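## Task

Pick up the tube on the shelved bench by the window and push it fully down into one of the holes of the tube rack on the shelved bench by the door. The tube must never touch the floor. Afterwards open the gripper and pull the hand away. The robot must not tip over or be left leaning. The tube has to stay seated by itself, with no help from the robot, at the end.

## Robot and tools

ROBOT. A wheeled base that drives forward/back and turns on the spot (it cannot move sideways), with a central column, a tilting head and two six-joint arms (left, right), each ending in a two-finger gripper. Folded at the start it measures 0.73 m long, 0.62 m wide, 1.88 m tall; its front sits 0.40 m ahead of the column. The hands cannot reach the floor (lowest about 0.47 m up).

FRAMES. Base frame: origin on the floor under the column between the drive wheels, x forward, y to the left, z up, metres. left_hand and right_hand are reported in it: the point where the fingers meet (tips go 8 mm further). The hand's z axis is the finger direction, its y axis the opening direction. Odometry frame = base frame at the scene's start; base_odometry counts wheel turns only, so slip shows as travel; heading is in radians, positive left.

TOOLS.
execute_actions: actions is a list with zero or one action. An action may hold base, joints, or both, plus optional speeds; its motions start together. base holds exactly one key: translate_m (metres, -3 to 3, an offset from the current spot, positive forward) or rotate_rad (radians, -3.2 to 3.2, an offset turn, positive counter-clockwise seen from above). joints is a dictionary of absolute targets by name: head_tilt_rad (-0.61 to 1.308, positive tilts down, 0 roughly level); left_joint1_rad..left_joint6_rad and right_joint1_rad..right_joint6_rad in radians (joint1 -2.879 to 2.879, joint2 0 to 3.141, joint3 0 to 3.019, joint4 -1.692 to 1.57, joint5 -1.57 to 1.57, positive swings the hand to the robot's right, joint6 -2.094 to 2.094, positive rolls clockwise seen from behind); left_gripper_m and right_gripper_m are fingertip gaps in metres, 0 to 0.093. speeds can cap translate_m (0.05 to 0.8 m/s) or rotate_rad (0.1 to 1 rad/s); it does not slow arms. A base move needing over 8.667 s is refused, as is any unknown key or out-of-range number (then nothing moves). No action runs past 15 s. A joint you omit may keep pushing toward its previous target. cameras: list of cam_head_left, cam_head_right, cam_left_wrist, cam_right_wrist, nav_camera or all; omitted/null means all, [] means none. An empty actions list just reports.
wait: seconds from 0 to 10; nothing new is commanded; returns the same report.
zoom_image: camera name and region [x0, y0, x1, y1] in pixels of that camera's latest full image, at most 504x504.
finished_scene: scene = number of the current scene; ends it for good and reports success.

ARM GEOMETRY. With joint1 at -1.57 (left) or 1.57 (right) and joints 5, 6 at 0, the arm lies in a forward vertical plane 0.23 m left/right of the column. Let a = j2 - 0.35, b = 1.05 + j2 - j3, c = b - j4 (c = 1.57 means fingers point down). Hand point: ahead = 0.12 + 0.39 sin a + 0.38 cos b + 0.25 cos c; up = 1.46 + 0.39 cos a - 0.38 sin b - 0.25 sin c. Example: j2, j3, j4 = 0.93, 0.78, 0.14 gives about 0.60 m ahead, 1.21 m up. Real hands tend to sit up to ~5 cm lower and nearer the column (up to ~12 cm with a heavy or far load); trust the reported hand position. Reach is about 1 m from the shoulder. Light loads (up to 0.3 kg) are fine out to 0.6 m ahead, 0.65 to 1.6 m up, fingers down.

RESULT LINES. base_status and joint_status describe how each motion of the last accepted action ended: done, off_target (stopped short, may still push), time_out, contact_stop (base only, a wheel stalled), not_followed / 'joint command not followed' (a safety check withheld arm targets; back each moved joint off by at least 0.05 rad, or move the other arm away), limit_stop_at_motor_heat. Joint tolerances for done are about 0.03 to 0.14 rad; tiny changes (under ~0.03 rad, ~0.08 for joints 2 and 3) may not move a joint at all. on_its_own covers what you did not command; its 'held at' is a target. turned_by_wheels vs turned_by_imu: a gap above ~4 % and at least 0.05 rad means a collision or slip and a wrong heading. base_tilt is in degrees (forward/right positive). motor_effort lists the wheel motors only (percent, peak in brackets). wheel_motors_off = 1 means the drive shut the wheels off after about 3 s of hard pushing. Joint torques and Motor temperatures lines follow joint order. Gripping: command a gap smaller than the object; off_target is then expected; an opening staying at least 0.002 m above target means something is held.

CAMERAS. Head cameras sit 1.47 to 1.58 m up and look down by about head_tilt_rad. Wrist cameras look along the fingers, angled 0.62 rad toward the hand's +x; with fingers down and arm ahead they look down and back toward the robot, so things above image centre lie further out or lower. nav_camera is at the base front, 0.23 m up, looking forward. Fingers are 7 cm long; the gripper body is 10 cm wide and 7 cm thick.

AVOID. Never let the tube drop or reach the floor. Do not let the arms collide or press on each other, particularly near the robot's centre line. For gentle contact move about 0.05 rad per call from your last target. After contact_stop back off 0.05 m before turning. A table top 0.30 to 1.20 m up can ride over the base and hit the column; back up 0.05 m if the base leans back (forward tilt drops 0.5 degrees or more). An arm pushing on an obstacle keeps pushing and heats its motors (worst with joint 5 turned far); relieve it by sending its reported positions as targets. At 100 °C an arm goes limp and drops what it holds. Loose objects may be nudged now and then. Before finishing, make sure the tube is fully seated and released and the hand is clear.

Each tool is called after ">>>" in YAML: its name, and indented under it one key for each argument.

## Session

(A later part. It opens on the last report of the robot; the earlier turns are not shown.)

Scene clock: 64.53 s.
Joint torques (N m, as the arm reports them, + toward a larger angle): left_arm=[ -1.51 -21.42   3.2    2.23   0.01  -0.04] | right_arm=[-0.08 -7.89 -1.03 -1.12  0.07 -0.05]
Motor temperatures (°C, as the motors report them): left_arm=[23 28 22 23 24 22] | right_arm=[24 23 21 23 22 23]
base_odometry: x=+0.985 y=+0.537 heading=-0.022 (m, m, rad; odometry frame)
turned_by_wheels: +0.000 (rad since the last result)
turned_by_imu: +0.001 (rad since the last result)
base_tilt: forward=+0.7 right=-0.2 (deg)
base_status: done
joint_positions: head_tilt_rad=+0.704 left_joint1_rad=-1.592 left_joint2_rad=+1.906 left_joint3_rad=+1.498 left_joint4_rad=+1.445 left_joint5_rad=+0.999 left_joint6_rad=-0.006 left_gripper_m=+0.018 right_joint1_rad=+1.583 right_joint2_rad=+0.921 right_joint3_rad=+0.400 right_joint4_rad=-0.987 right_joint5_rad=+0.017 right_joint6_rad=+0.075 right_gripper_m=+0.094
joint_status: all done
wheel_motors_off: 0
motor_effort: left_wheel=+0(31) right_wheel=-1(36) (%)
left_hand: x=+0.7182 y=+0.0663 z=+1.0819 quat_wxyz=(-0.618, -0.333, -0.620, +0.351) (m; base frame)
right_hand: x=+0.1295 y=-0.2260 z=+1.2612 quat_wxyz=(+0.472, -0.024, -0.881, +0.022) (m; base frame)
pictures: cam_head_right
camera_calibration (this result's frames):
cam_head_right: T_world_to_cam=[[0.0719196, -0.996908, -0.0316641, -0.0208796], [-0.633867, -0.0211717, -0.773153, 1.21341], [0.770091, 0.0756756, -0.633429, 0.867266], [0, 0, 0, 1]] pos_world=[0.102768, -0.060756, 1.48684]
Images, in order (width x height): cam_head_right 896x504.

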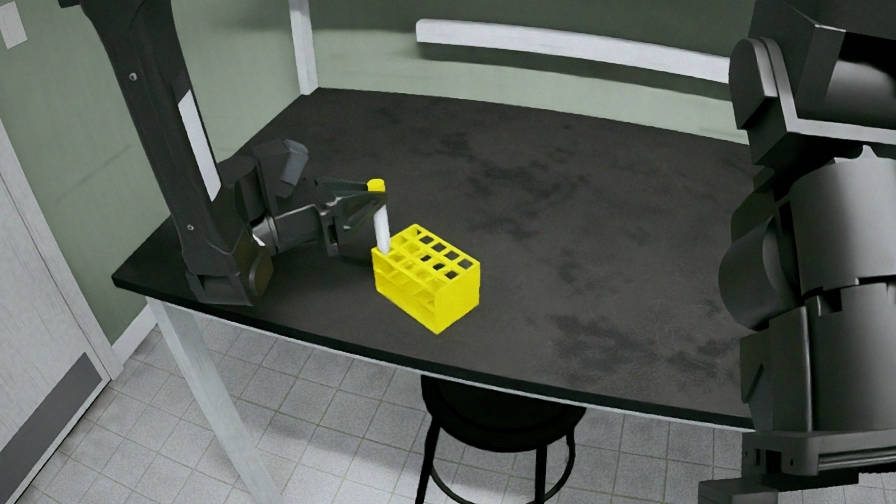

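>>> execute_actions:
  actions:
    - {"joints":{"left_joint2_rad":2.04,"left_joint3_rad":1.65}}
  cameras: ["cam_head_right"]

>>> execute_actions:
  actions:
    - {"joints":{"left_gripper_m":0.09}}
  cameras: []

>>> execute_actions:
  actions:
    - {"joints":{"left_joint2_rad":1.7,"left_joint3_rad":1.3}}
  cameras: []

>>> execute_actions:
  actions:
    - {"base":{"translate_m":-0.3},"joints":{"left_joint5_rad":0}}
  cameras: ["cam_head_right"]

Scene clock: 69.93 s.
Joint torques (N m, as the arm reports them, + toward a larger angle): left_arm=[ -1.44 -22.4    3.24   2.18   0.01  -0.04] | right_arm=[-0.06 -7.77 -1.2  -1.15  0.07 -0.05]
Motor temperatures (°C, as the motors report them): left_arm=[23 28 22 23 24 22] | right_arm=[24 23 21 23 22 23]
base_odometry: x=+0.985 y=+0.537 heading=-0.022 (m, m, rad; odometry frame)
turned_by_wheels: +0.000 (rad since the last result)
turned_by_imu: +0.001 (rad since the last result)
base_tilt: forward=+0.5 right=-0.3 (deg)
base_status: not commanded
joint_positions: head_tilt_rad=+0.704 left_joint1_rad=-1.592 left_joint2_rad=+2.046 left_joint3_rad=+1.638 left_joint4_rad=+1.446 left_joint5_rad=+0.999 left_joint6_rad=-0.006 left_gripper_m=+0.018 right_joint1_rad=+1.583 right_joint2_rad=+0.921 right_joint3_rad=+0.400 right_joint4_rad=-0.987 right_joint5_rad=+0.017 right_joint6_rad=+0.075 right_gripper_m=+0.094
joint_status: all done
wheel_motors_off: 0
motor_effort: left_wheel=+0(0) right_wheel=-1(1) (%)
left_hand: x=+0.7149 y=+0.0654 z=+1.0282 quat_wxyz=(-0.618, -0.333, -0.620, +0.351) (m; base frame)
right_hand: x=+0.1295 y=-0.2260 z=+1.2612 quat_wxyz=(+0.472, -0.024, -0.881, +0.022) (m; base frame)
pictures: cam_head_right
camera_calibration (this result's frames):
cam_head_right: T_world_to_cam=[[0.0719196, -0.996908, -0.0316641, -0.0208796], [-0.633867, -0.0211717, -0.773153, 1.21341], [0.770091, 0.0756756, -0.633429, 0.867266], [0, 0, 0, 1]] pos_world=[0.102768, -0.060756, 1.48684]
Images, in order (width x height): cam_head_right 896x504.

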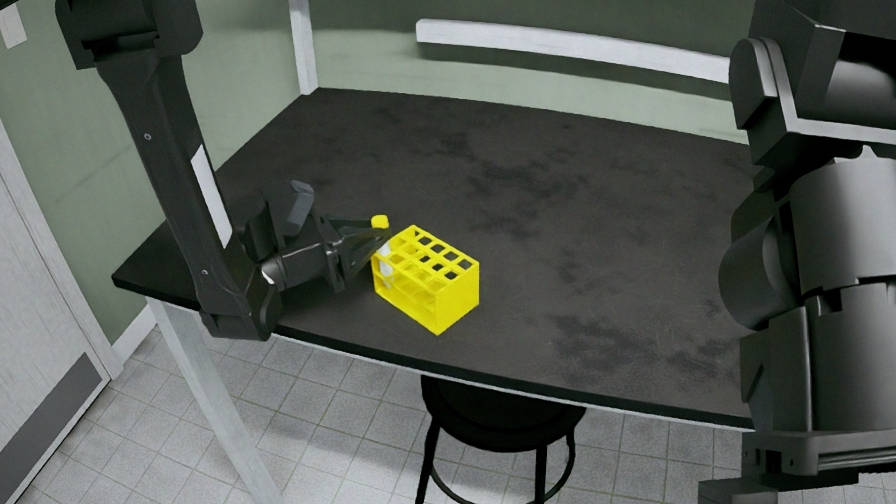

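Scene clock: 70.63 s.
Joint torques (N m, as the arm reports them, + toward a larger angle): left_arm=[ -1.46 -22.32   3.25   2.2    0.01  -0.05] | right_arm=[-0.07 -7.85 -1.08 -1.13  0.06 -0.05]
Motor temperatures (°C, as the motors report them): left_arm=[23 28 22 23 24 22] | right_arm=[24 23 21 23 22 23]
base_odometry: x=+0.985 y=+0.537 heading=-0.022 (m, m, rad; odometry frame)
turned_by_wheels: +0.000 (rad since the last result)
turned_by_imu: +0.000 (rad since the last result)
base_tilt: forward=+0.5 right=-0.2 (deg)
base_status: not commanded
joint_positions: head_tilt_rad=+0.704 left_joint1_rad=-1.592 left_joint2_rad=+2.046 left_joint3_rad=+1.638 left_joint4_rad=+1.446 left_joint5_rad=+0.999 left_joint6_rad=-0.006 left_gripper_m=+0.090 right_joint1_rad=+1.583 right_joint2_rad=+0.921 right_joint3_rad=+0.400 right_joint4_rad=-0.987 right_joint5_rad=+0.017 right_joint6_rad=+0.075 right_gripper_m=+0.094
joint_status: all done
wheel_motors_off: 0
motor_effort: left_wheel=+0(0) right_wheel=+0(1) (%)
left_hand: x=+0.7149 y=+0.0654 z=+1.0282 quat_wxyz=(-0.618, -0.333, -0.620, +0.351) (m; base frame)
right_hand: x=+0.1295 y=-0.2260 z=+1.2612 quat_wxyz=(+0.472, -0.024, -0.881, +0.022) (m; base frame)
pictures: none
No camera images: the call's "cameras" was empty. Leave "cameras" out to get every camera's image.

Scene clock: 71.97 s.
Joint torques (N m, as the arm reports them, + toward a larger angle): left_arm=[ -1.49 -20.79   1.8    2.02   0.01  -0.04] | right_arm=[-0.06 -7.81 -1.09 -1.14  0.07 -0.05]
Motor temperatures (°C, as the motors report them): left_arm=[23 28 22 23 24 22] | right_arm=[24 23 21 23 22 23]
base_odometry: x=+0.985 y=+0.537 heading=-0.022 (m, m, rad; odometry frame)
turned_by_wheels: +0.000 (rad since the last result)
turned_by_imu: +0.000 (rad since the last result)
base_tilt: forward=+0.6 right=-0.2 (deg)
base_status: not commanded
joint_positions: head_tilt_rad=+0.704 left_joint1_rad=-1.592 left_joint2_rad=+1.692 left_joint3_rad=+1.306 left_joint4_rad=+1.449 left_joint5_rad=+0.999 left_joint6_rad=-0.006 left_gripper_m=+0.090 right_joint1_rad=+1.583 right_joint2_rad=+0.921 right_joint3_rad=+0.400 right_joint4_rad=-0.987 right_joint5_rad=+0.017 right_joint6_rad=+0.075 right_gripper_m=+0.094
joint_status: all done
wheel_motors_off: 0
motor_effort: left_wheel=+0(0) right_wheel=-1(0) (%)
left_hand: x=+0.7166 y=+0.0679 z=+1.1685 quat_wxyz=(-0.625, -0.337, -0.612, +0.347) (m; base frame)
right_hand: x=+0.1295 y=-0.2260 z=+1.2612 quat_wxyz=(+0.472, -0.024, -0.881, +0.022) (m; base frame)
pictures: none
No camera images: the call's "cameras" was empty. Leave "cameras" out to get every camera's image.

Scene clock: 73.87 s.
Joint torques (N m, as the arm reports them, + toward a larger angle): left_arm=[ -0.94 -21.1    2.39   2.41  -0.1   -0.05] | right_arm=[-0.08 -7.81 -1.   -1.1   0.06 -0.05]
Motor temperatures (°C, as the motors report them): left_arm=[23 28 22 23 24 22] | right_arm=[24 23 21 23 22 23]
base_odometry: x=+0.685 y=+0.544 heading=-0.020 (m, m, rad; odometry frame)
turned_by_wheels: +0.002 (rad since the last result)
turned_by_imu: +0.002 (rad since the last result)
base_tilt: forward=+0.6 right=-0.2 (deg)
base_status: done
joint_positions: head_tilt_rad=+0.704 left_joint1_rad=-1.592 left_joint2_rad=+1.693 left_joint3_rad=+1.301 left_joint4_rad=+1.449 left_joint5_rad=+0.002 left_joint6_rad=-0.006 left_gripper_m=+0.090 right_joint1_rad=+1.583 right_joint2_rad=+0.920 right_joint3_rad=+0.398 right_joint4_rad=-0.987 right_joint5_rad=+0.017 right_joint6_rad=+0.075 right_gripper_m=+0.094
joint_status: all done
wheel_motors_off: 0
motor_effort: left_wheel=+0(59) right_wheel=+0(30) (%)
left_hand: x=+0.7951 y=+0.2112 z=+1.1652 quat_wxyz=(-0.710, +0.004, -0.704, +0.013) (m; base frame)
right_hand: x=+0.1286 y=-0.2260 z=+1.2616 quat_wxyz=(+0.472, -0.024, -0.881, +0.022) (m; base frame)
pictures: cam_head_right
camera_calibration (this result's frames):
cam_head_right: T_world_to_cam=[[0.0719194, -0.996908, -0.0316645, -0.020879], [-0.633871, -0.0211717, -0.773149, 1.21341], [0.770088, 0.0756756, -0.633433, 0.867273], [0, 0, 0, 1]] pos_world=[0.102768, -0.060756, 1.48684]
Images, in order (width x height): cam_head_right 896x504.

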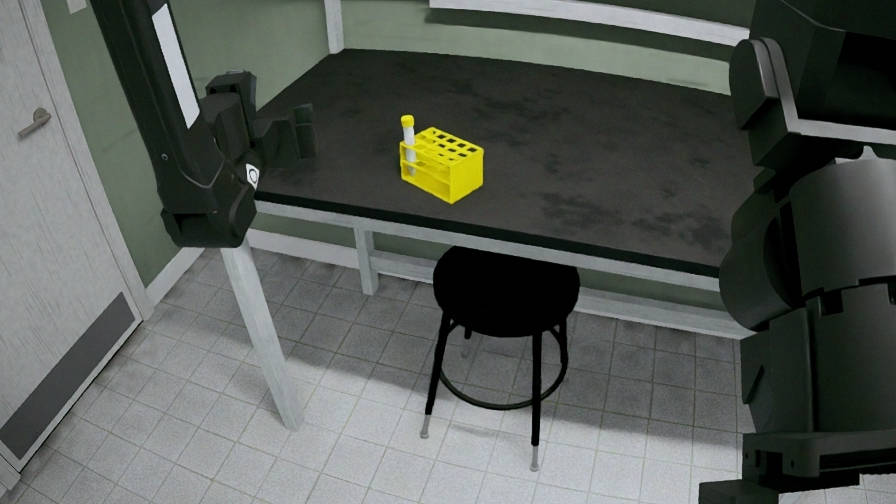

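>>> finished_scene:
  scene: 2

The scene is finished: the task was done.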